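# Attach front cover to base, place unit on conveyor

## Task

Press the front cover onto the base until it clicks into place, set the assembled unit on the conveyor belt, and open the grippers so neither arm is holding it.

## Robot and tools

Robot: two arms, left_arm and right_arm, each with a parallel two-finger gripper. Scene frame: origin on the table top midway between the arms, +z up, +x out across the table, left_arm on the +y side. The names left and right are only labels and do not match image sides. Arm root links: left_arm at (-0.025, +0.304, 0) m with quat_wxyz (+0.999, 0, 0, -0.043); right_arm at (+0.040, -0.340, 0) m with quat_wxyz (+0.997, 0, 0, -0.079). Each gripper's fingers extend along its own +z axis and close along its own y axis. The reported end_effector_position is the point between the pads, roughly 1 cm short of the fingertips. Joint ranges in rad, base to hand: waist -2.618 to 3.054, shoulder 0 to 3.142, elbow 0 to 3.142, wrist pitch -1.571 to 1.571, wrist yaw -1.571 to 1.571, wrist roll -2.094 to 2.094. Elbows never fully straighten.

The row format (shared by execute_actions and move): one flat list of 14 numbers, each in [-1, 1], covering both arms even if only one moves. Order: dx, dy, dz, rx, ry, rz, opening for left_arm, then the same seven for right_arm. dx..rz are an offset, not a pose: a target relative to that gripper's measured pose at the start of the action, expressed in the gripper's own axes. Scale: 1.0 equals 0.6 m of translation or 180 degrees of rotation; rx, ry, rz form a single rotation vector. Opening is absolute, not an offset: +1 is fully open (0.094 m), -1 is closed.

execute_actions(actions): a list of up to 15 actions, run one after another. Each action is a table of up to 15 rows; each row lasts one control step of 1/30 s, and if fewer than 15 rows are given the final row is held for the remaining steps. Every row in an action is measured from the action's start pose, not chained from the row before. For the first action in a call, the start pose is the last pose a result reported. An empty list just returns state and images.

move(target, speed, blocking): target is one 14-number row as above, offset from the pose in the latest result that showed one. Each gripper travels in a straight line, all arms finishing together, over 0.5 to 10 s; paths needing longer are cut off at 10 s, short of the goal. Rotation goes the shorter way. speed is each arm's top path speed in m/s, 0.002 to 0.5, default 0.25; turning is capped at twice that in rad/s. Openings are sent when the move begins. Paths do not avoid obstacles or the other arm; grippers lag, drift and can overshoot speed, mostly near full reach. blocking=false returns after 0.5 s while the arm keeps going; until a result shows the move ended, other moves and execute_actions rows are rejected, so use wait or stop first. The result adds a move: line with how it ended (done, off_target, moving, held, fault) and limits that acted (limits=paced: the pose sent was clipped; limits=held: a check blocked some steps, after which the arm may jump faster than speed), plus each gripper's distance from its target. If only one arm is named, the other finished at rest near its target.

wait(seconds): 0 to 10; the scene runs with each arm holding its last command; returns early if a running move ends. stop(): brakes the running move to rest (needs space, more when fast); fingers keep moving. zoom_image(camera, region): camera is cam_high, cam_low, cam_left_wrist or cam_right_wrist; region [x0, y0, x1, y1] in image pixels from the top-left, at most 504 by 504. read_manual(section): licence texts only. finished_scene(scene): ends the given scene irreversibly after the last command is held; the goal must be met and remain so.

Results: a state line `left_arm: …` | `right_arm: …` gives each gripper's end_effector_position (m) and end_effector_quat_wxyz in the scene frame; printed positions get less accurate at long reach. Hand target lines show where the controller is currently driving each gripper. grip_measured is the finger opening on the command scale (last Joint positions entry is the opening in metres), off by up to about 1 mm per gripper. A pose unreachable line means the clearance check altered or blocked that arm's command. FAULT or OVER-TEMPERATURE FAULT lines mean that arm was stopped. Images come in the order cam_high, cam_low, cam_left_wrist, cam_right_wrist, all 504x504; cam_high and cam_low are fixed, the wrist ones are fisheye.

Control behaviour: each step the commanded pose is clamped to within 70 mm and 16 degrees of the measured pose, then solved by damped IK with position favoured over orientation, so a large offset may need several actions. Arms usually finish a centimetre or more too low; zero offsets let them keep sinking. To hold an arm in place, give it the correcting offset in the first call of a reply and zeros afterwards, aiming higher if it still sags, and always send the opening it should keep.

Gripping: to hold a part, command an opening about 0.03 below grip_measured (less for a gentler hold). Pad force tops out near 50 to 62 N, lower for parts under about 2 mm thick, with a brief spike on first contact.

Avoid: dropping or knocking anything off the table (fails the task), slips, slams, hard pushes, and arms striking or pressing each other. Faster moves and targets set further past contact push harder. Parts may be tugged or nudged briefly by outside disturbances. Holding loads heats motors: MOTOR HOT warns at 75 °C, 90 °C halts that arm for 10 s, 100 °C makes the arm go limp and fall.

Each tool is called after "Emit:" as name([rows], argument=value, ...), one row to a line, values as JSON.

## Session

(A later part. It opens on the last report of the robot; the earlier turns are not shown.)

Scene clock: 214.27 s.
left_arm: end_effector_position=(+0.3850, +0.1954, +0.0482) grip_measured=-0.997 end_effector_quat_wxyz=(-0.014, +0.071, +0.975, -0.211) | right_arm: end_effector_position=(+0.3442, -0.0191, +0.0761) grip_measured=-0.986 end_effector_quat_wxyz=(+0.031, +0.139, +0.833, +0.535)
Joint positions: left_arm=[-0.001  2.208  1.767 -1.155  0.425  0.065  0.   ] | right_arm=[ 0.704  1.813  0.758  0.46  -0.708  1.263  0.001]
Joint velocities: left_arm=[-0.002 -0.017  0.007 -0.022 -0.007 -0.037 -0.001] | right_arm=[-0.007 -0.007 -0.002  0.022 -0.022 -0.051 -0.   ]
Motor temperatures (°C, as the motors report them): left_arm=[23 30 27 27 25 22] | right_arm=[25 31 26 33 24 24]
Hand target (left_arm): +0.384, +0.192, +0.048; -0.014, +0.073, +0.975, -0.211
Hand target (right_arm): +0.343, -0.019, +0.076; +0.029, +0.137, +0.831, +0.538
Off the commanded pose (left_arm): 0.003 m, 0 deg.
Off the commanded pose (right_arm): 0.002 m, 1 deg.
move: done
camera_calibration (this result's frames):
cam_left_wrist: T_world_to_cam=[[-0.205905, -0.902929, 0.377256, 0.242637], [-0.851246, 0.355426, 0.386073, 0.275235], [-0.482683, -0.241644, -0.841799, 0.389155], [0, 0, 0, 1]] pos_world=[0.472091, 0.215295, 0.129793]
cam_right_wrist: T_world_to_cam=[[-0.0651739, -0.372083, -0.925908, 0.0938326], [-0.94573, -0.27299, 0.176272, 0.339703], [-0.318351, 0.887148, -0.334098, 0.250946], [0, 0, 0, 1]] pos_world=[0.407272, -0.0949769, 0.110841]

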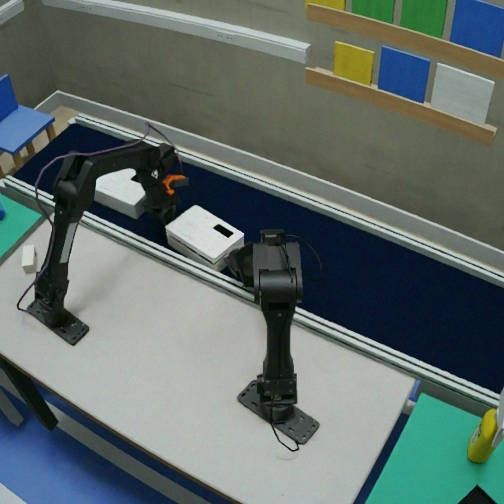

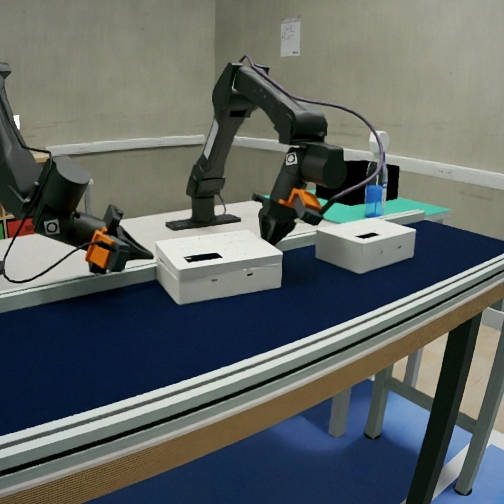

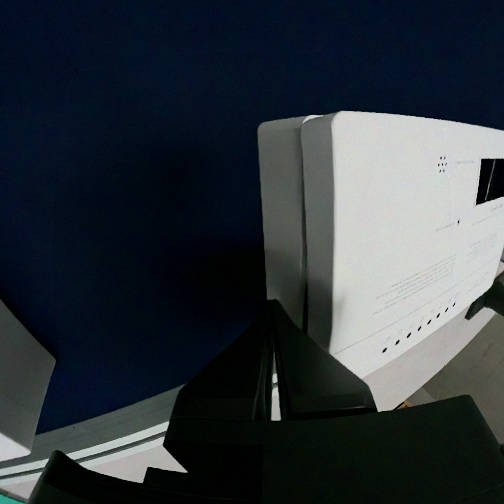

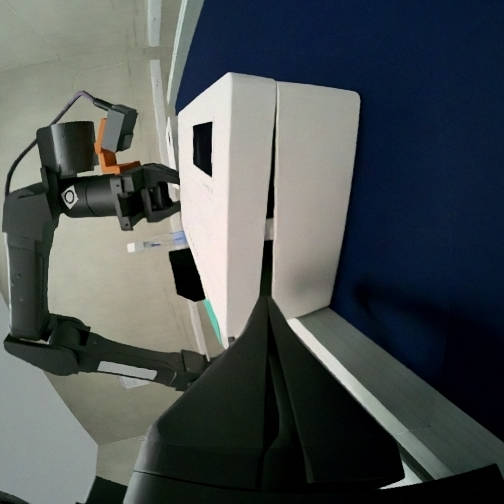

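Emit:
move(target=[0,-0.03,0.014,0,0,0,-1, 0,0,0,0,0,0,-1], speed=0.02)

Emit:
zoom_image(camera="cam_low", region=[100, 190, 300, 320])

Scene clock: 215.90 s.
left_arm: end_effector_position=(+0.3827, +0.1833, +0.0474) grip_measured=-0.997 end_effector_quat_wxyz=(-0.020, +0.066, +0.976, -0.206) | right_arm: end_effector_position=(+0.3445, -0.0189, +0.0765) grip_measured=-0.986 end_effector_quat_wxyz=(+0.032, +0.139, +0.832, +0.536)
Joint positions: left_arm=[-0.034  2.208  1.767 -1.149  0.415  0.019  0.   ] | right_arm=[ 0.704  1.813  0.758  0.462 -0.708  1.264  0.001]
Joint velocities: left_arm=[ 0.012 -0.017 -0.007 -0.037 -0.037 -0.051 -0.   ] | right_arm=[-0.002  0.007 -0.007 -0.051  0.037 -0.081  0.   ]
Motor temperatures (°C, as the motors report them): left_arm=[23 30 27 27 25 22] | right_arm=[25 30 26 33 24 24]
Hand target (left_arm): +0.382, +0.176, +0.048; -0.015, +0.071, +0.975, -0.211
Hand target (right_arm): +0.344, -0.019, +0.076; +0.032, +0.139, +0.833, +0.535
Off the commanded pose (left_arm): 0.008 m, 1 deg.
Off the commanded pose (right_arm): 0.000 m, 0 deg.
move: done
camera_calibration (this result's frames):
cam_left_wrist: T_world_to_cam=[[-0.194297, -0.909042, 0.368635, 0.228594], [-0.849481, 0.34385, 0.400185, 0.278633], [-0.49054, -0.235394, -0.839023, 0.386205], [0, 0, 0, 1]] pos_world=[0.470558, 0.202903, 0.128262]
cam_right_wrist: T_world_to_cam=[[-0.0644768, -0.37074, -0.926496, 0.0940896], [-0.946029, -0.272778, 0.174989, 0.34009], [-0.317603, 0.887775, -0.333143, 0.250708], [0, 0, 0, 1]] pos_world=[0.407428, -0.09492, 0.111183]

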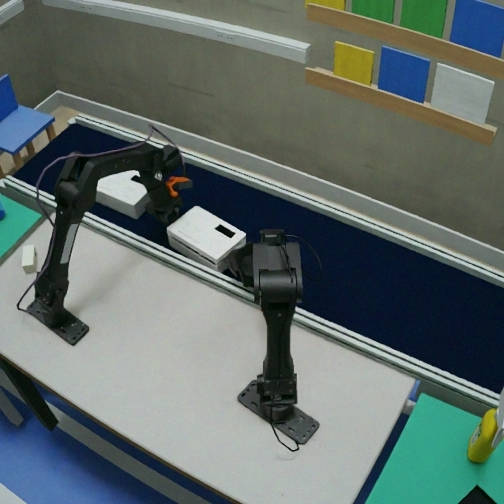

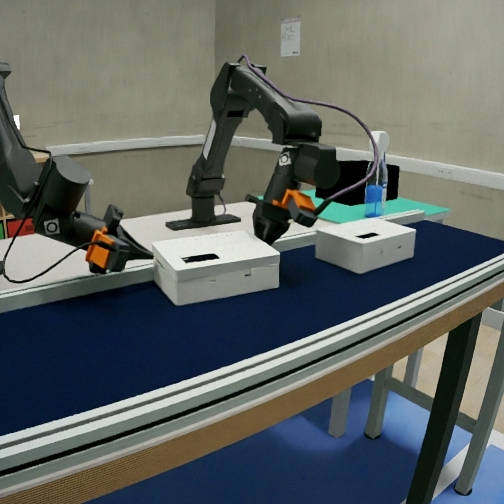

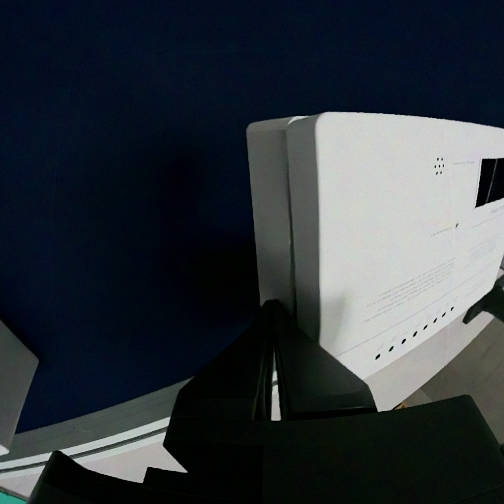

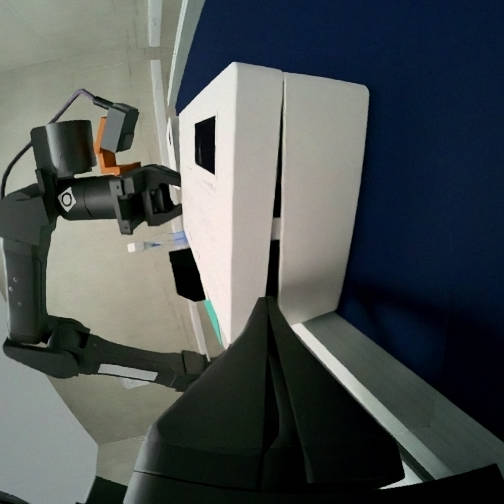

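Region (100, 190, 300, 320) of cam_low's 504x504 image, scaled by 2.520, with more detail than that image has; it fills the top 328 rows of this view, and the rest is white.

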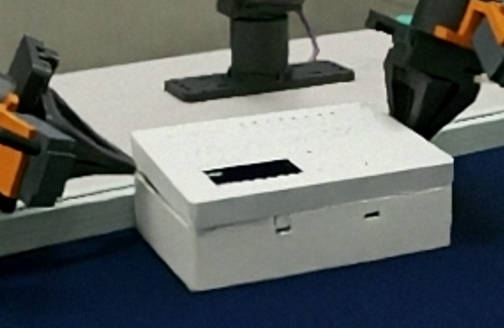

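Emit:
move(target=[0,-0.03,0.014,0,0,0,-1, 0,0.005,0,-0.005,0,0,-1], speed=0.02)

Emit:
zoom_image(camera="cam_low", region=[100, 190, 300, 320])

Scene clock: 217.27 s.
left_arm: end_effector_position=(+0.3815, +0.1797, +0.0450) grip_measured=-0.997 end_effector_quat_wxyz=(-0.023, +0.057, +0.980, -0.188) | right_arm: end_effector_position=(+0.3446, -0.0189, +0.0767) grip_measured=-0.986 end_effector_quat_wxyz=(+0.030, +0.143, +0.831, +0.536)
Joint positions: left_arm=[-0.057  2.208  1.767 -1.145  0.381 -0.023  0.   ] | right_arm=[ 0.704  1.813  0.758  0.464 -0.708  1.274  0.001]
Joint velocities: left_arm=[-0.002 -0.012  0.012 -0.037  0.007 -0.066 -0.   ] | right_arm=[ 0.002  0.002 -0.037  0.037 -0.037 -0.066  0.   ]
Motor temperatures (°C, as the motors report them): left_arm=[23 30 27 27 25 22] | right_arm=[25 30 26 33 24 24]
Hand target (left_arm): +0.379, +0.164, +0.047; -0.021, +0.066, +0.976, -0.206
Hand target (right_arm): +0.345, -0.018, +0.079; +0.033, +0.139, +0.828, +0.542
Off the commanded pose (left_arm): 0.016 m, 2 deg.
Off the commanded pose (right_arm): 0.003 m, 1 deg.
move: off_target (left_arm)
camera_calibration (this result's frames):
cam_left_wrist: T_world_to_cam=[[-0.176538, -0.925014, 0.336427, 0.223504], [-0.851554, 0.314951, 0.41912, 0.284992], [-0.49365, -0.212495, -0.8433, 0.380019], [0, 0, 0, 1]] pos_world=[0.46974, 0.197738, 0.125831]
cam_right_wrist: T_world_to_cam=[[-0.0729354, -0.367861, -0.927016, 0.0973833], [-0.945841, -0.269299, 0.18128, 0.33973], [-0.31633, 0.890032, -0.328296, 0.249993], [0, 0, 0, 1]] pos_world=[0.407514, -0.0951898, 0.110762]

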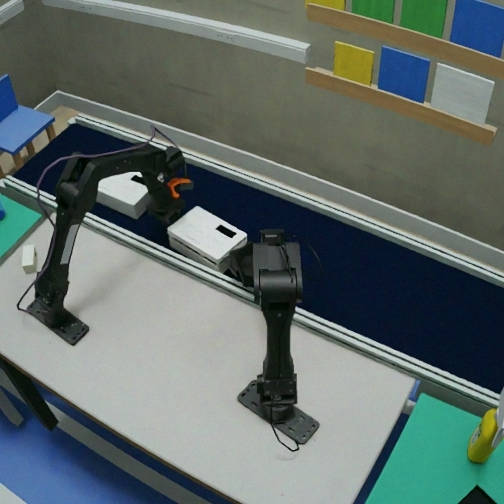

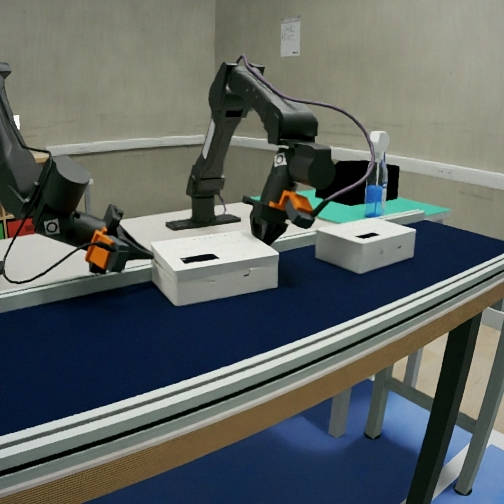

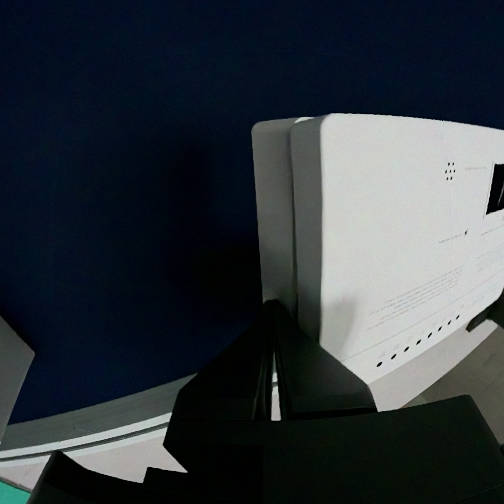

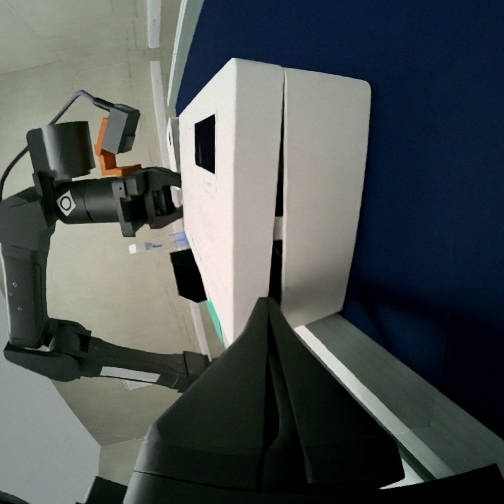

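Region (100, 190, 300, 320) of cam_low's 504x504 image, scaled by 2.520, with more detail than that image has; it fills the top 328 rows of this view, and the rest is white.

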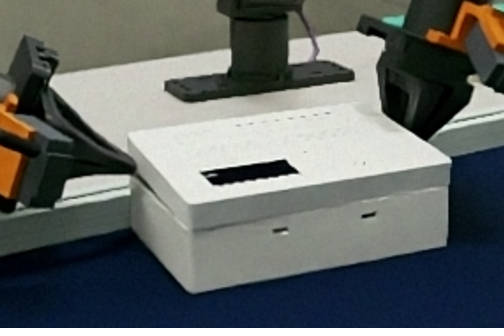

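Emit:
move(target=[0,0.03,-0.013,0,0,0,-1, 0,0.0,-0.03,0,0,0,-1], speed=0.04)

Emit:
zoom_image(camera="cam_high", region=[150, 190, 260, 285])

Scene clock: 218.23 s.
left_arm: end_effector_position=(+0.3839, +0.1966, +0.0448) grip_measured=-0.997 end_effector_quat_wxyz=(-0.021, +0.054, +0.981, -0.187) | right_arm: end_effector_position=(+0.3491, -0.0273, +0.0883) grip_measured=-0.986 end_effector_quat_wxyz=(+0.037, +0.144, +0.828, +0.540)
Joint positions: left_arm=[-0.018  2.208  1.767 -1.155  0.377  0.013  0.   ] | right_arm=[ 0.676  1.773  0.758  0.432 -0.723  1.264  0.001]
Joint velocities: left_arm=[-0.002  0.012  0.007 -0.095 -0.022 -0.007 -0.   ] | right_arm=[ 0.012  0.007  0.002 -0.037 -0.022 -0.037 -0.   ]
Motor temperatures (°C, as the motors report them): left_arm=[23 30 27 27 25 22] | right_arm=[25 30 26 33 24 24]
Hand target (left_arm): +0.384, +0.199, +0.046; -0.023, +0.057, +0.980, -0.188
Hand target (right_arm): +0.341, -0.035, +0.084; +0.030, +0.143, +0.831, +0.536
Off the commanded pose (left_arm): 0.003 m, 0 deg.
Off the commanded pose (right_arm): 0.012 m, 1 deg.
move: off_target (right_arm)
camera_calibration (this result's frames):
cam_left_wrist: T_world_to_cam=[[-0.172414, -0.926812, 0.333605, 0.238492], [-0.855088, 0.308948, 0.416385, 0.284434], [-0.488977, -0.213471, -0.845773, 0.383135], [0, 0, 0, 1]] pos_world=[0.471679, 0.21495, 0.126049]
cam_right_wrist: T_world_to_cam=[[-0.0664124, -0.359007, -0.930969, 0.103623], [-0.950691, -0.260515, 0.168281, 0.342676], [-0.302946, 0.89624, -0.324004, 0.257854], [0, 0, 0, 1]] pos_world=[0.410776, -0.104626, 0.122349]

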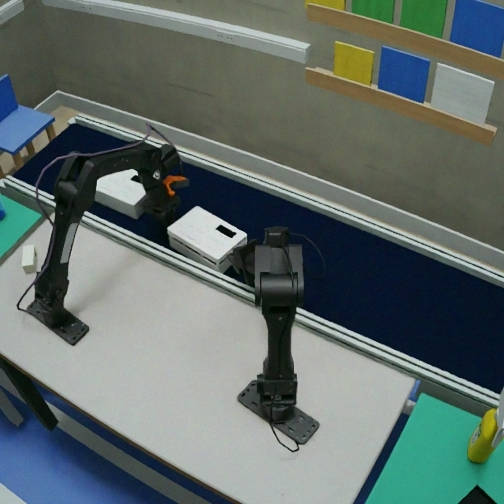

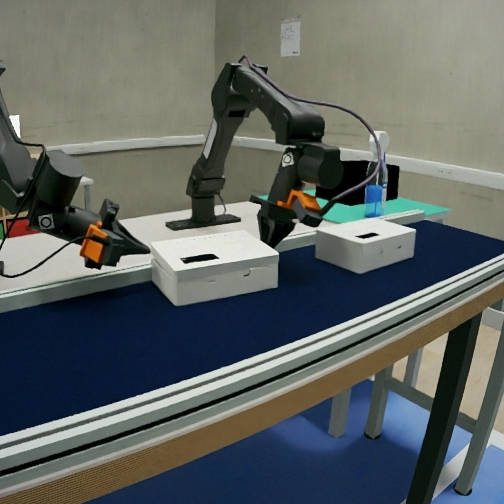

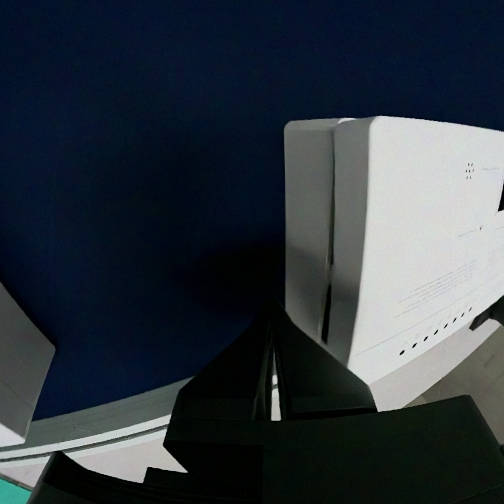

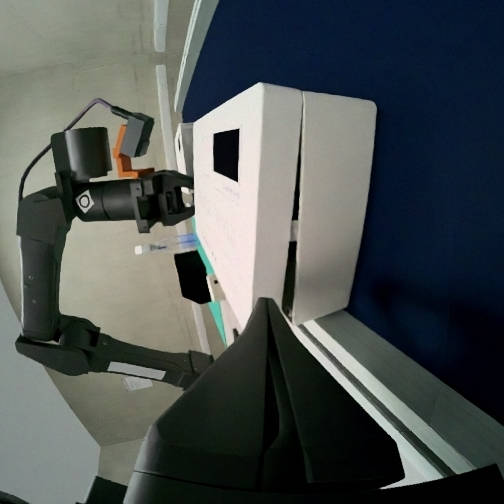

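Region (150, 190, 260, 285) of cam_high's 504x504 image, scaled by 4.582, with more detail than that image has; it fills the top 435 rows of this view, and the rest is white.

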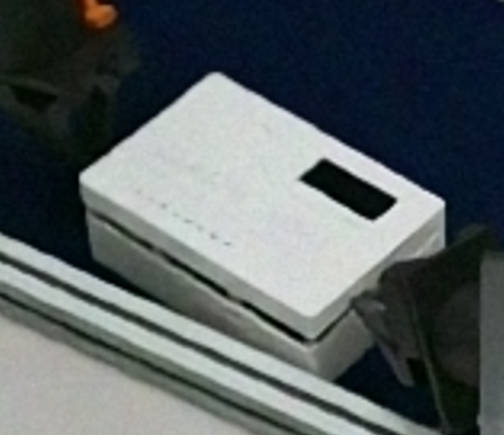

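Emit:
move(target=[0,-0.04,-0.105,-0.12,0,0,0.3, 0,0.02,-0.06,0,0,0,-1], speed=0.25)

Scene clock: 219.90 s.
left_arm: end_effector_position=(+0.3839, +0.1950, +0.1087) grip_measured=+0.297 end_effector_quat_wxyz=(-0.012, +0.059, +0.998, -0.007) | right_arm: end_effector_position=(+0.3482, -0.0502, +0.1123) grip_measured=-0.986 end_effector_quat_wxyz=(+0.038, +0.149, +0.828, +0.539)
Joint positions: left_arm=[-0.169  2.213  2.079 -1.458  0.019 -0.135  0.061] | right_arm=[ 0.615  1.657  0.758  0.284 -0.765  1.224  0.001]
Joint velocities: left_arm=[ 0.007 -0.012  0.007 -0.007  0.037  0.007  0.002] | right_arm=[ 0.002 -0.007  0.007 -0.022  0.081  0.022  0.001]
Motor temperatures (°C, as the motors report them): left_arm=[23 30 27 27 25 22] | right_arm=[25 30 26 33 24 24]
Hand target (left_arm): +0.386, +0.196, +0.111; -0.010, +0.057, +0.998, -0.000
Hand target (right_arm): +0.344, -0.055, +0.114; +0.037, +0.144, +0.828, +0.540
Off the commanded pose (left_arm): 0.004 m, 1 deg.
Off the commanded pose (right_arm): 0.007 m, 1 deg.
move: done
camera_calibration (this result's frames):
cam_left_wrist: T_world_to_cam=[[-0.190289, -0.981522, -0.0201361, 0.271663], [-0.869748, 0.159035, 0.467168, 0.287695], [-0.455333, 0.10641, -0.883939, 0.365672], [0, 0, 0, 1]] pos_world=[0.468419, 0.181978, 0.1943]
cam_right_wrist: T_world_to_cam=[[-0.0737783, -0.360657, -0.929776, 0.120055], [-0.952403, -0.251033, 0.172948, 0.332378], [-0.295779, 0.898281, -0.32497, 0.283601], [0, 0, 0, 1]] pos_world=[0.409298, -0.128018, 0.146302]

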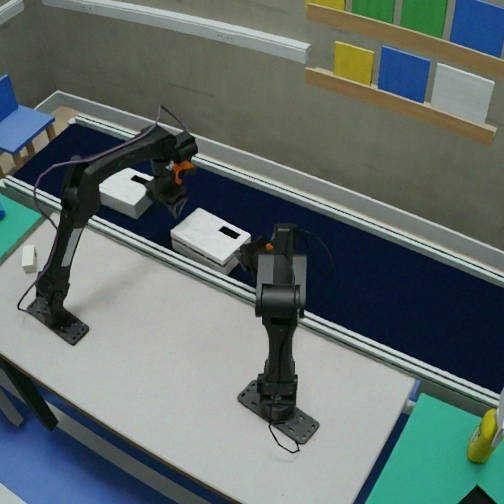

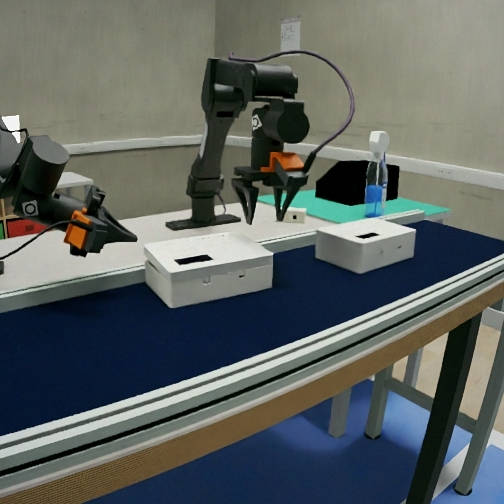

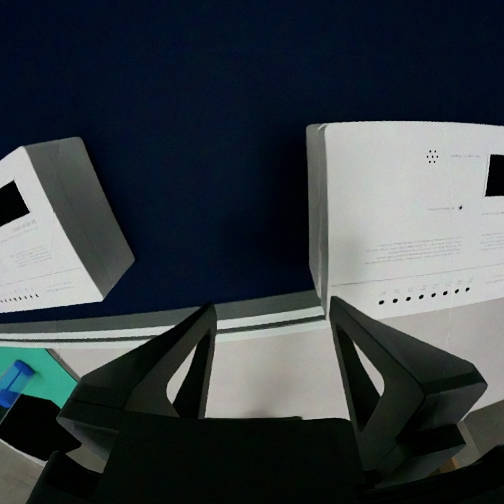

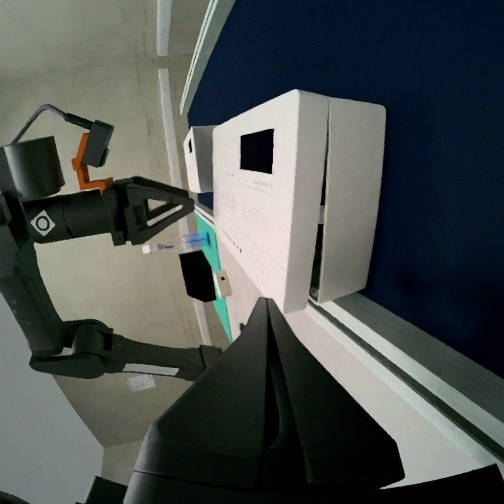

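Emit:
zoom_image(camera="cam_low", region=[100, 190, 300, 320])

Emit:
zoom_image(camera="cam_high", region=[150, 190, 270, 290])

Region (100, 190, 300, 320) of cam_low's 504x504 image, scaled by 2.520, with more detail than that image has; it fills the top 328 rows of this view, and the rest is white.

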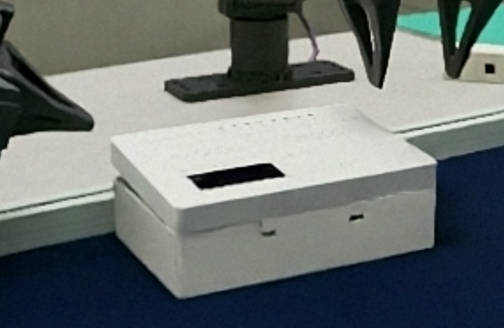

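Region (150, 190, 270, 290) of cam_high's 504x504 image, scaled by 4.200, with more detail than that image has.

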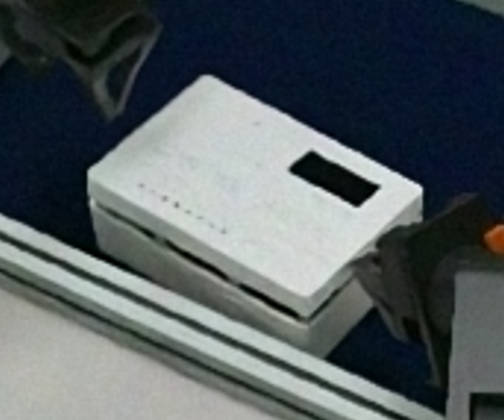

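Emit:
move(target=[0.035,-0.217,-0.01,0,0,0,0.3, 0,0.0,-0.05,0,0,0,-1], speed=0.25)

Scene clock: 221.50 s.
left_arm: end_effector_position=(+0.3437, +0.0653, +0.1138) grip_measured=+0.297 end_effector_quat_wxyz=(-0.012, +0.068, +0.998, -0.007) | right_arm: end_effector_position=(+0.3489, -0.0712, +0.1269) grip_measured=-0.986 end_effector_quat_wxyz=(+0.042, +0.152, +0.827, +0.539)
Joint positions: left_arm=[-0.481  2.296  2.239 -1.528  0.024 -0.43   0.061] | right_arm=[ 0.553  1.584  0.758  0.183 -0.807  1.178  0.001]
Joint velocities: left_arm=[ 0.007  0.002 -0.002 -0.066 -0.037 -0.022  0.   ] | right_arm=[-0.012 -0.002  0.007 -0.037 -0.066  0.007  0.   ]
Motor temperatures (°C, as the motors report them): left_arm=[23 30 27 27 25 22] | right_arm=[25 30 26 33 24 24]
Hand target (left_arm): +0.346, +0.067, +0.115; -0.014, +0.059, +0.998, -0.007
Hand target (right_arm): +0.342, -0.077, +0.125; +0.038, +0.149, +0.828, +0.539
Off the commanded pose (left_arm): 0.006 m, 1 deg.
Off the commanded pose (right_arm): 0.009 m, 1 deg.
move: done
camera_calibration (this result's frames):
cam_left_wrist: T_world_to_cam=[[-0.207506, -0.978022, -0.0203277, 0.142531], [-0.866892, 0.17422, 0.467061, 0.269012], [-0.453255, 0.11454, -0.883991, 0.364438], [0, 0, 0, 1]] pos_world=[0.427963, 0.0507889, 0.199413]
cam_right_wrist: T_world_to_cam=[[-0.0723886, -0.359485, -0.930339, 0.1258], [-0.955637, -0.242025, 0.167876, 0.327681], [-0.285514, 0.901218, -0.326017, 0.304177], [0, 0, 0, 1]] pos_world=[0.409097, -0.1496, 0.161193]

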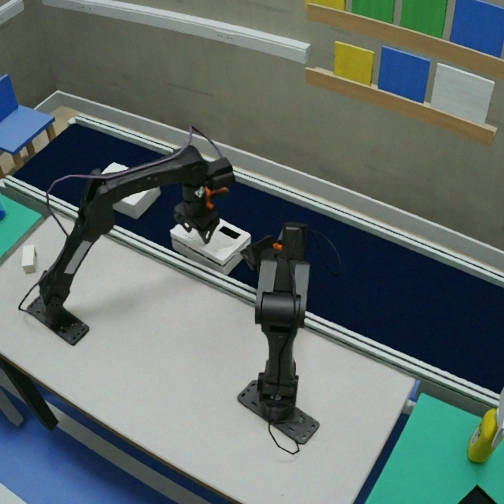

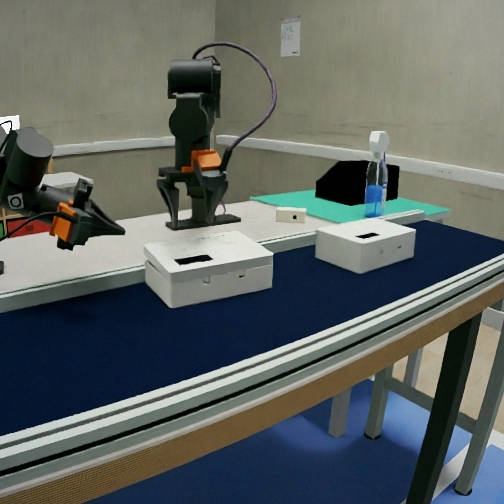

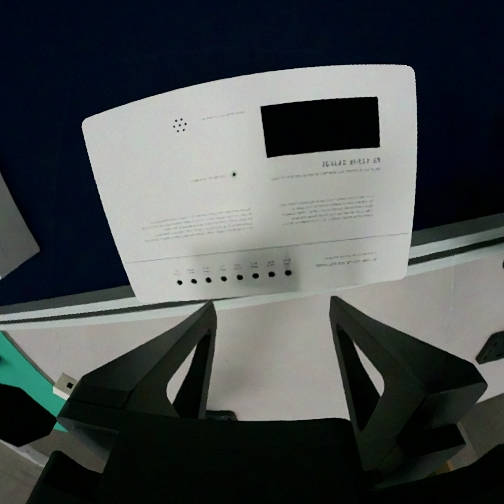

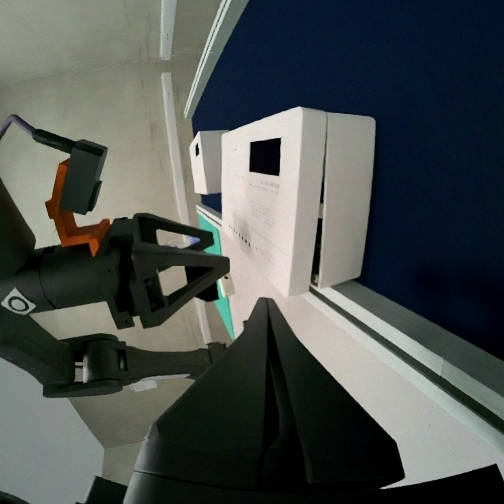

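Press down, slightly toward +x.

Emit:
move(target=[-0.012,0,0.09,0,0,0,0.3, 0,0.0,0,0,0,0,-1], speed=0.04)

Emit:
zoom_image(camera="cam_high", region=[150, 190, 270, 290])

Scene clock: 223.23 s.
left_arm: end_effector_position=(+0.3433, +0.0652, +0.0867) grip_measured=+0.297 end_effector_quat_wxyz=(-0.006, +0.068, +0.998, -0.011) | right_arm: end_effector_position=(+0.3489, -0.0712, +0.1268) grip_measured=-0.986 end_effector_quat_wxyz=(+0.042, +0.152, +0.827, +0.539)
Joint positions: left_arm=[-0.481  2.258  2.068 -1.38   0.026 -0.431  0.061] | right_arm=[ 0.553  1.584  0.758  0.183 -0.807  1.178  0.001]
Joint velocities: left_arm=[-0.002 -0.007 -0.002  0.037  0.007 -0.022  0.   ] | right_arm=[ 0.007 -0.002 -0.012  0.007 -0.051  0.022 -0.001]
Motor temperatures (°C, as the motors report them): left_arm=[23 30 27 27 25 22] | right_arm=[25 30 26 33 24 24]
Hand target (left_arm): +0.348, +0.065, +0.060; -0.013, +0.068, +0.998, -0.007
Hand target (right_arm): +0.349, -0.071, +0.127; +0.042, +0.152, +0.827, +0.539
Off the commanded pose (left_arm): 0.028 m, 1 deg.
Off the commanded pose (right_arm): 0.000 m, 0 deg.
move: off_target (left_arm)
camera_calibration (this result's frames):
cam_left_wrist: T_world_to_cam=[[-0.206564, -0.978331, -0.0141043, 0.140972], [-0.871994, 0.177536, 0.456187, 0.283839], [-0.443798, 0.106531, -0.889772, 0.338133], [0, 0, 0, 1]] pos_world=[0.426689, 0.0515041, 0.173366]
cam_right_wrist: T_world_to_cam=[[-0.0723473, -0.359715, -0.930253, 0.125694], [-0.955596, -0.242137, 0.167949, 0.327616], [-0.285662, 0.901096, -0.326224, 0.30423], [0, 0, 0, 1]] pos_world=[0.409069, -0.149599, 0.161152]

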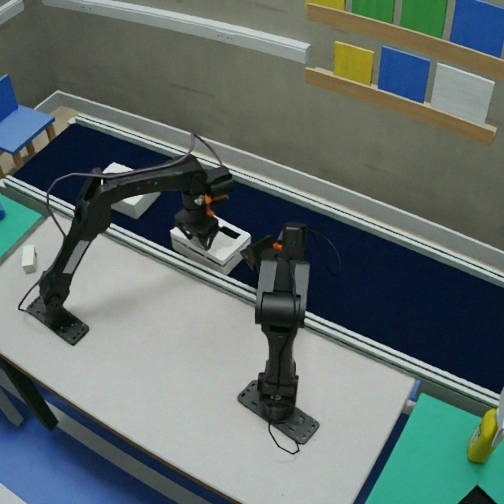

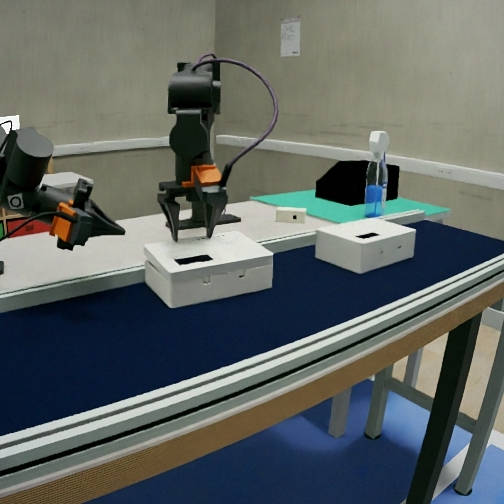

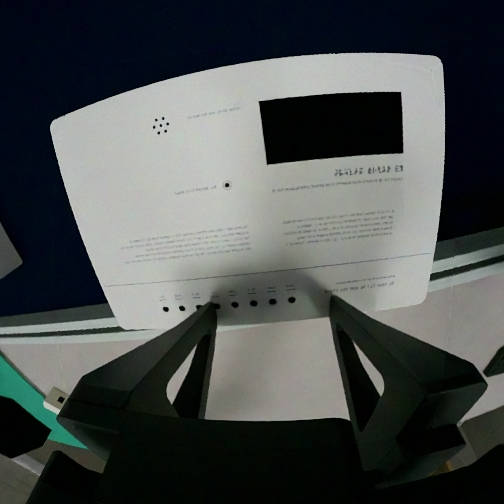

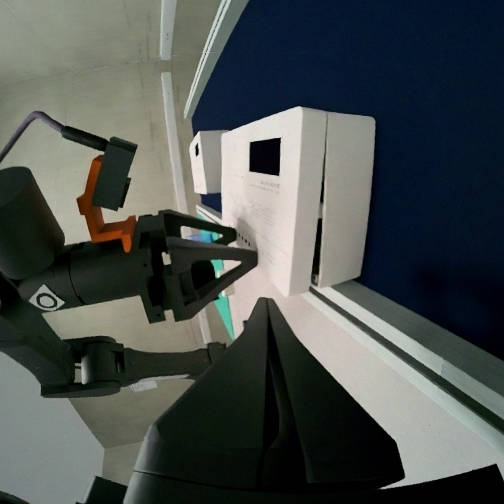

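Region (150, 190, 270, 290) of cam_high's 504x504 image, scaled by 4.200, with more detail than that image has.

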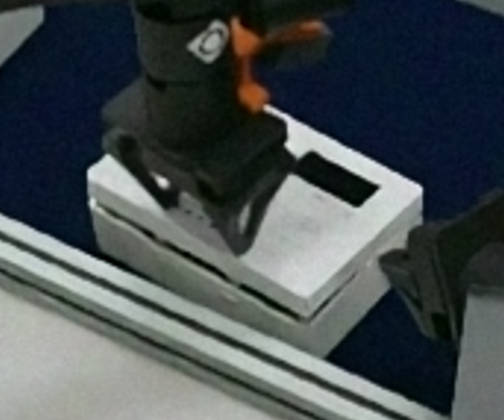

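Emit:
zoom_image(camera="cam_right_wrist", region=[270, 100, 390, 300])

Emit:
move(target=[0,0.02,0.03,0,0,0,0.3, 0,0.0,0,0,0,0,-1], speed=0.02)

Emit:
zoom_image(camera="cam_right_wrist", region=[270, 100, 390, 300])

Region (270, 100, 390, 300) of cam_right_wrist's 504x504 image, scaled by 2.520, with more detail than that image has; it fills the left 302 columns of this view, and the rest is white.

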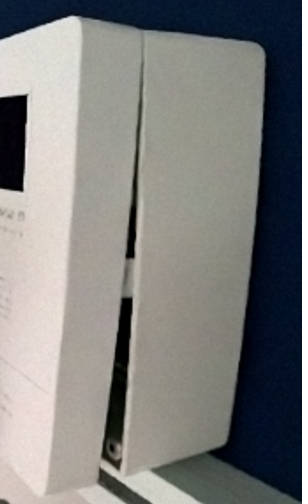

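Scene clock: 224.87 s.
left_arm: end_effector_position=(+0.3451, +0.0683, +0.0879) grip_measured=+0.297 end_effector_quat_wxyz=(+0.011, +0.071, +0.997, -0.020) | right_arm: end_effector_position=(+0.3489, -0.0712, +0.1268) grip_measured=-0.986 end_effector_quat_wxyz=(+0.042, +0.152, +0.827, +0.539)
Joint positions: left_arm=[-0.473  2.21   1.992 -1.315  0.026 -0.416  0.061] | right_arm=[ 0.553  1.584  0.758  0.183 -0.807  1.178  0.001]
Joint velocities: left_arm=[ 0.002 -0.012  0.017 -0.007  0.037  0.007 -0.   ] | right_arm=[ 0.002 -0.002 -0.002 -0.022  0.066 -0.037  0.001]
Motor temperatures (°C, as the motors report them): left_arm=[23 31 27 27 25 22] | right_arm=[25 30 26 33 24 24]
Hand target (left_arm): +0.344, +0.077, +0.069; -0.007, +0.068, +0.998, -0.011
Hand target (right_arm): +0.349, -0.071, +0.127; +0.042, +0.152, +0.827, +0.539
Off the commanded pose (left_arm): 0.021 m, 2 deg.
Off the commanded pose (right_arm): 0.000 m, 0 deg.
move: off_target (left_arm)
camera_calibration (this result's frames):
cam_left_wrist: T_world_to_cam=[[-0.212293, -0.977206, -0.000626567, 0.145147], [-0.885321, 0.19206, 0.423462, 0.290807], [-0.413689, 0.0904525, -0.905914, 0.331759], [0, 0, 0, 1]] pos_world=[0.425516, 0.0559783, 0.17749]
cam_right_wrist: T_world_to_cam=[[-0.0723473, -0.359715, -0.930253, 0.125694], [-0.955596, -0.242137, 0.167949, 0.327616], [-0.285662, 0.901096, -0.326224, 0.30423], [0, 0, 0, 1]] pos_world=[0.409069, -0.149599, 0.161152]

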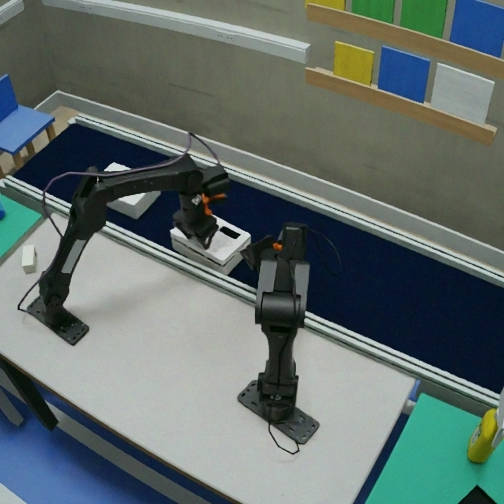

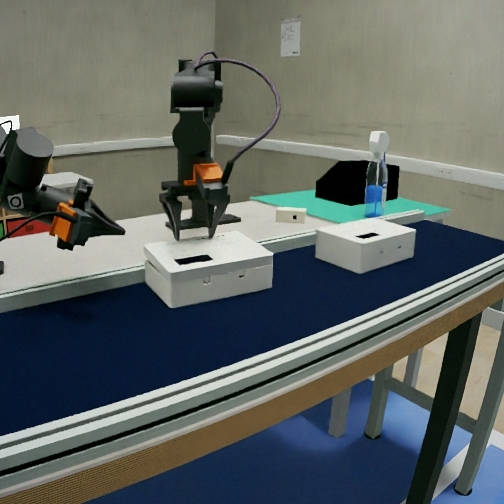

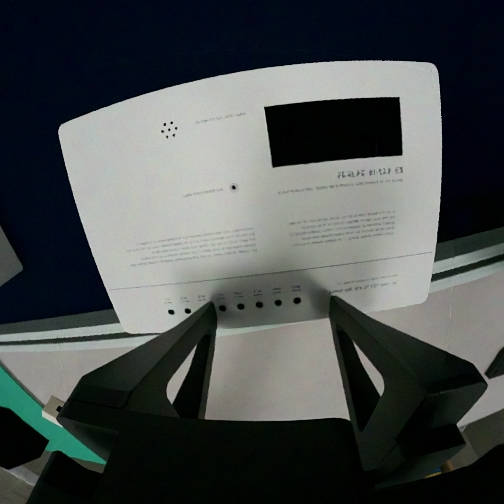

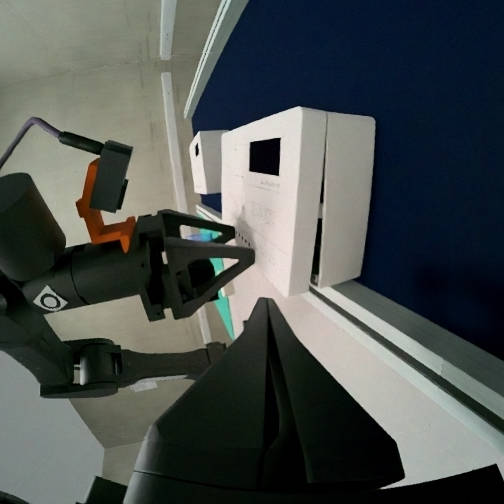

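Region (270, 100, 390, 300) of cam_right_wrist's 504x504 image, scaled by 2.520, with more detail than that image has; it fills the left 302 columns of this view, and the rest is white.

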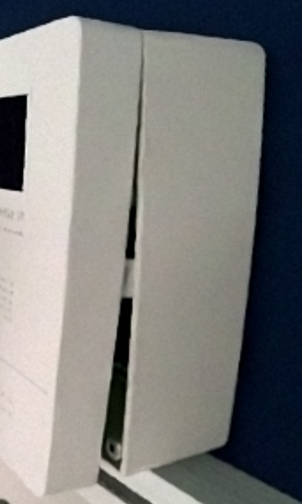

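Emit:
zoom_image(camera="cam_high", region=[165, 225, 245, 280])

Region (165, 225, 245, 280) of cam_high's 504x504 image, scaled by 6.300, with more detail than that image has; it fills the top 346 rows of this view, and the rest is white.

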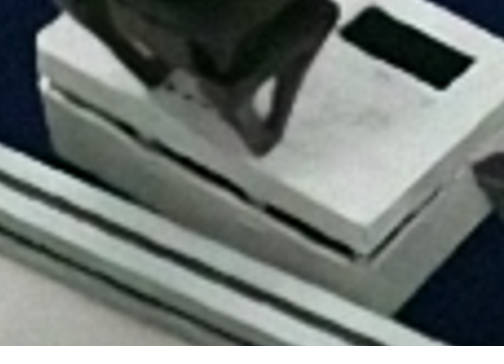

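Emit:
move(target=[-0.02,0,0.11,0,0,0,0.3, 0,0.0,0,0,0,0,-1], speed=0.03)

Emit:
zoom_image(camera="cam_right_wrist", region=[270, 100, 390, 300])

Scene clock: 227.83 s.
left_arm: end_effector_position=(+0.3680, +0.0641, +0.0849) grip_measured=+0.297 end_effector_quat_wxyz=(+0.074, +0.070, +0.994, -0.027) | right_arm: end_effector_position=(+0.3489, -0.0712, +0.1268) grip_measured=-0.986 end_effector_quat_wxyz=(+0.042, +0.152, +0.827, +0.539)
Joint positions: left_arm=[-0.473  2.176  1.914 -1.154 -0.022 -0.416  0.061] | right_arm=[ 0.553  1.584  0.758  0.183 -0.807  1.178  0.001]
Joint velocities: left_arm=[-0.007 -0.017  0.012 -0.022  0.037  0.037  0.001] | right_arm=[-0.017 -0.012  0.007 -0.081  0.022  0.022  0.   ]
Motor temperatures (°C, as the motors report them): left_arm=[23 30 27 27 25 22] | right_arm=[25 30 26 33 24 24]
Hand target (left_arm): +0.353, +0.068, +0.027; +0.010, +0.069, +0.997, -0.020
Hand target (right_arm): +0.349, -0.071, +0.127; +0.042, +0.152, +0.827, +0.539
Off the commanded pose (left_arm): 0.063 m, 7 deg.
Off the commanded pose (right_arm): 0.000 m, 0 deg.
move: off_target (left_arm)
camera_calibration (this result's frames):
cam_left_wrist: T_world_to_cam=[[-0.207399, -0.978241, -0.00542445, 0.144534], [-0.931777, 0.195853, 0.305669, 0.339936], [-0.297956, 0.0684499, -0.952122, 0.301669], [0, 0, 0, 1]] pos_world=[0.436605, 0.0541618, 0.184102]
cam_right_wrist: T_world_to_cam=[[-0.0723473, -0.359715, -0.930253, 0.125694], [-0.955596, -0.242137, 0.167949, 0.327616], [-0.285662, 0.901096, -0.326224, 0.30423], [0, 0, 0, 1]] pos_world=[0.409069, -0.149599, 0.161152]

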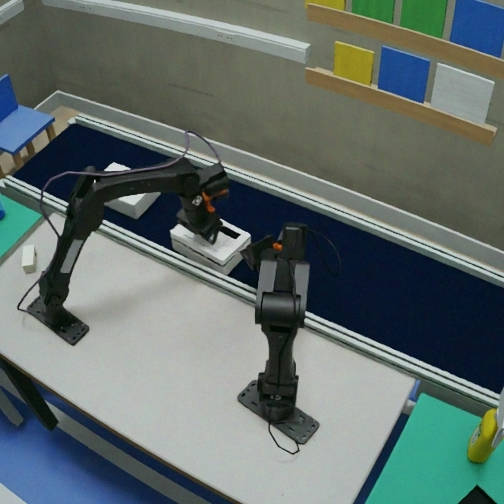

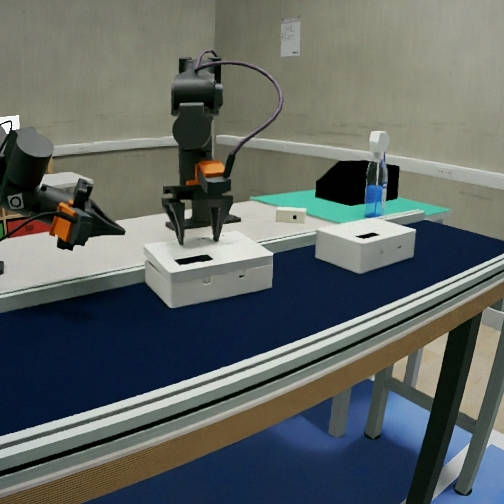

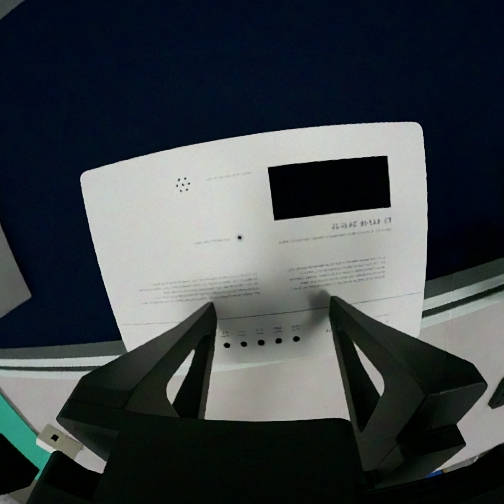

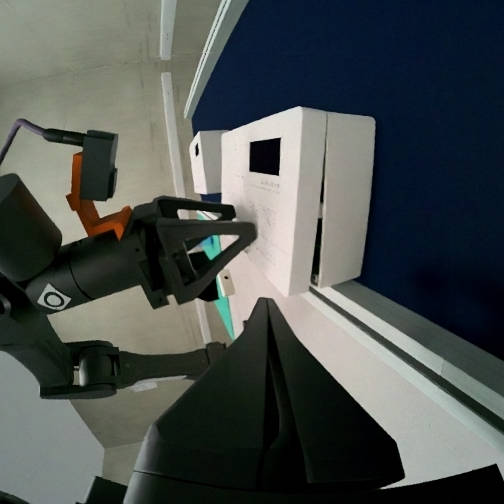

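Region (270, 100, 390, 300) of cam_right_wrist's 504x504 image, scaled by 2.520, with more detail than that image has; it fills the left 302 columns of this view, and the rest is white.

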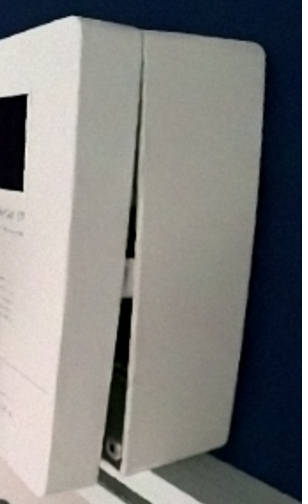

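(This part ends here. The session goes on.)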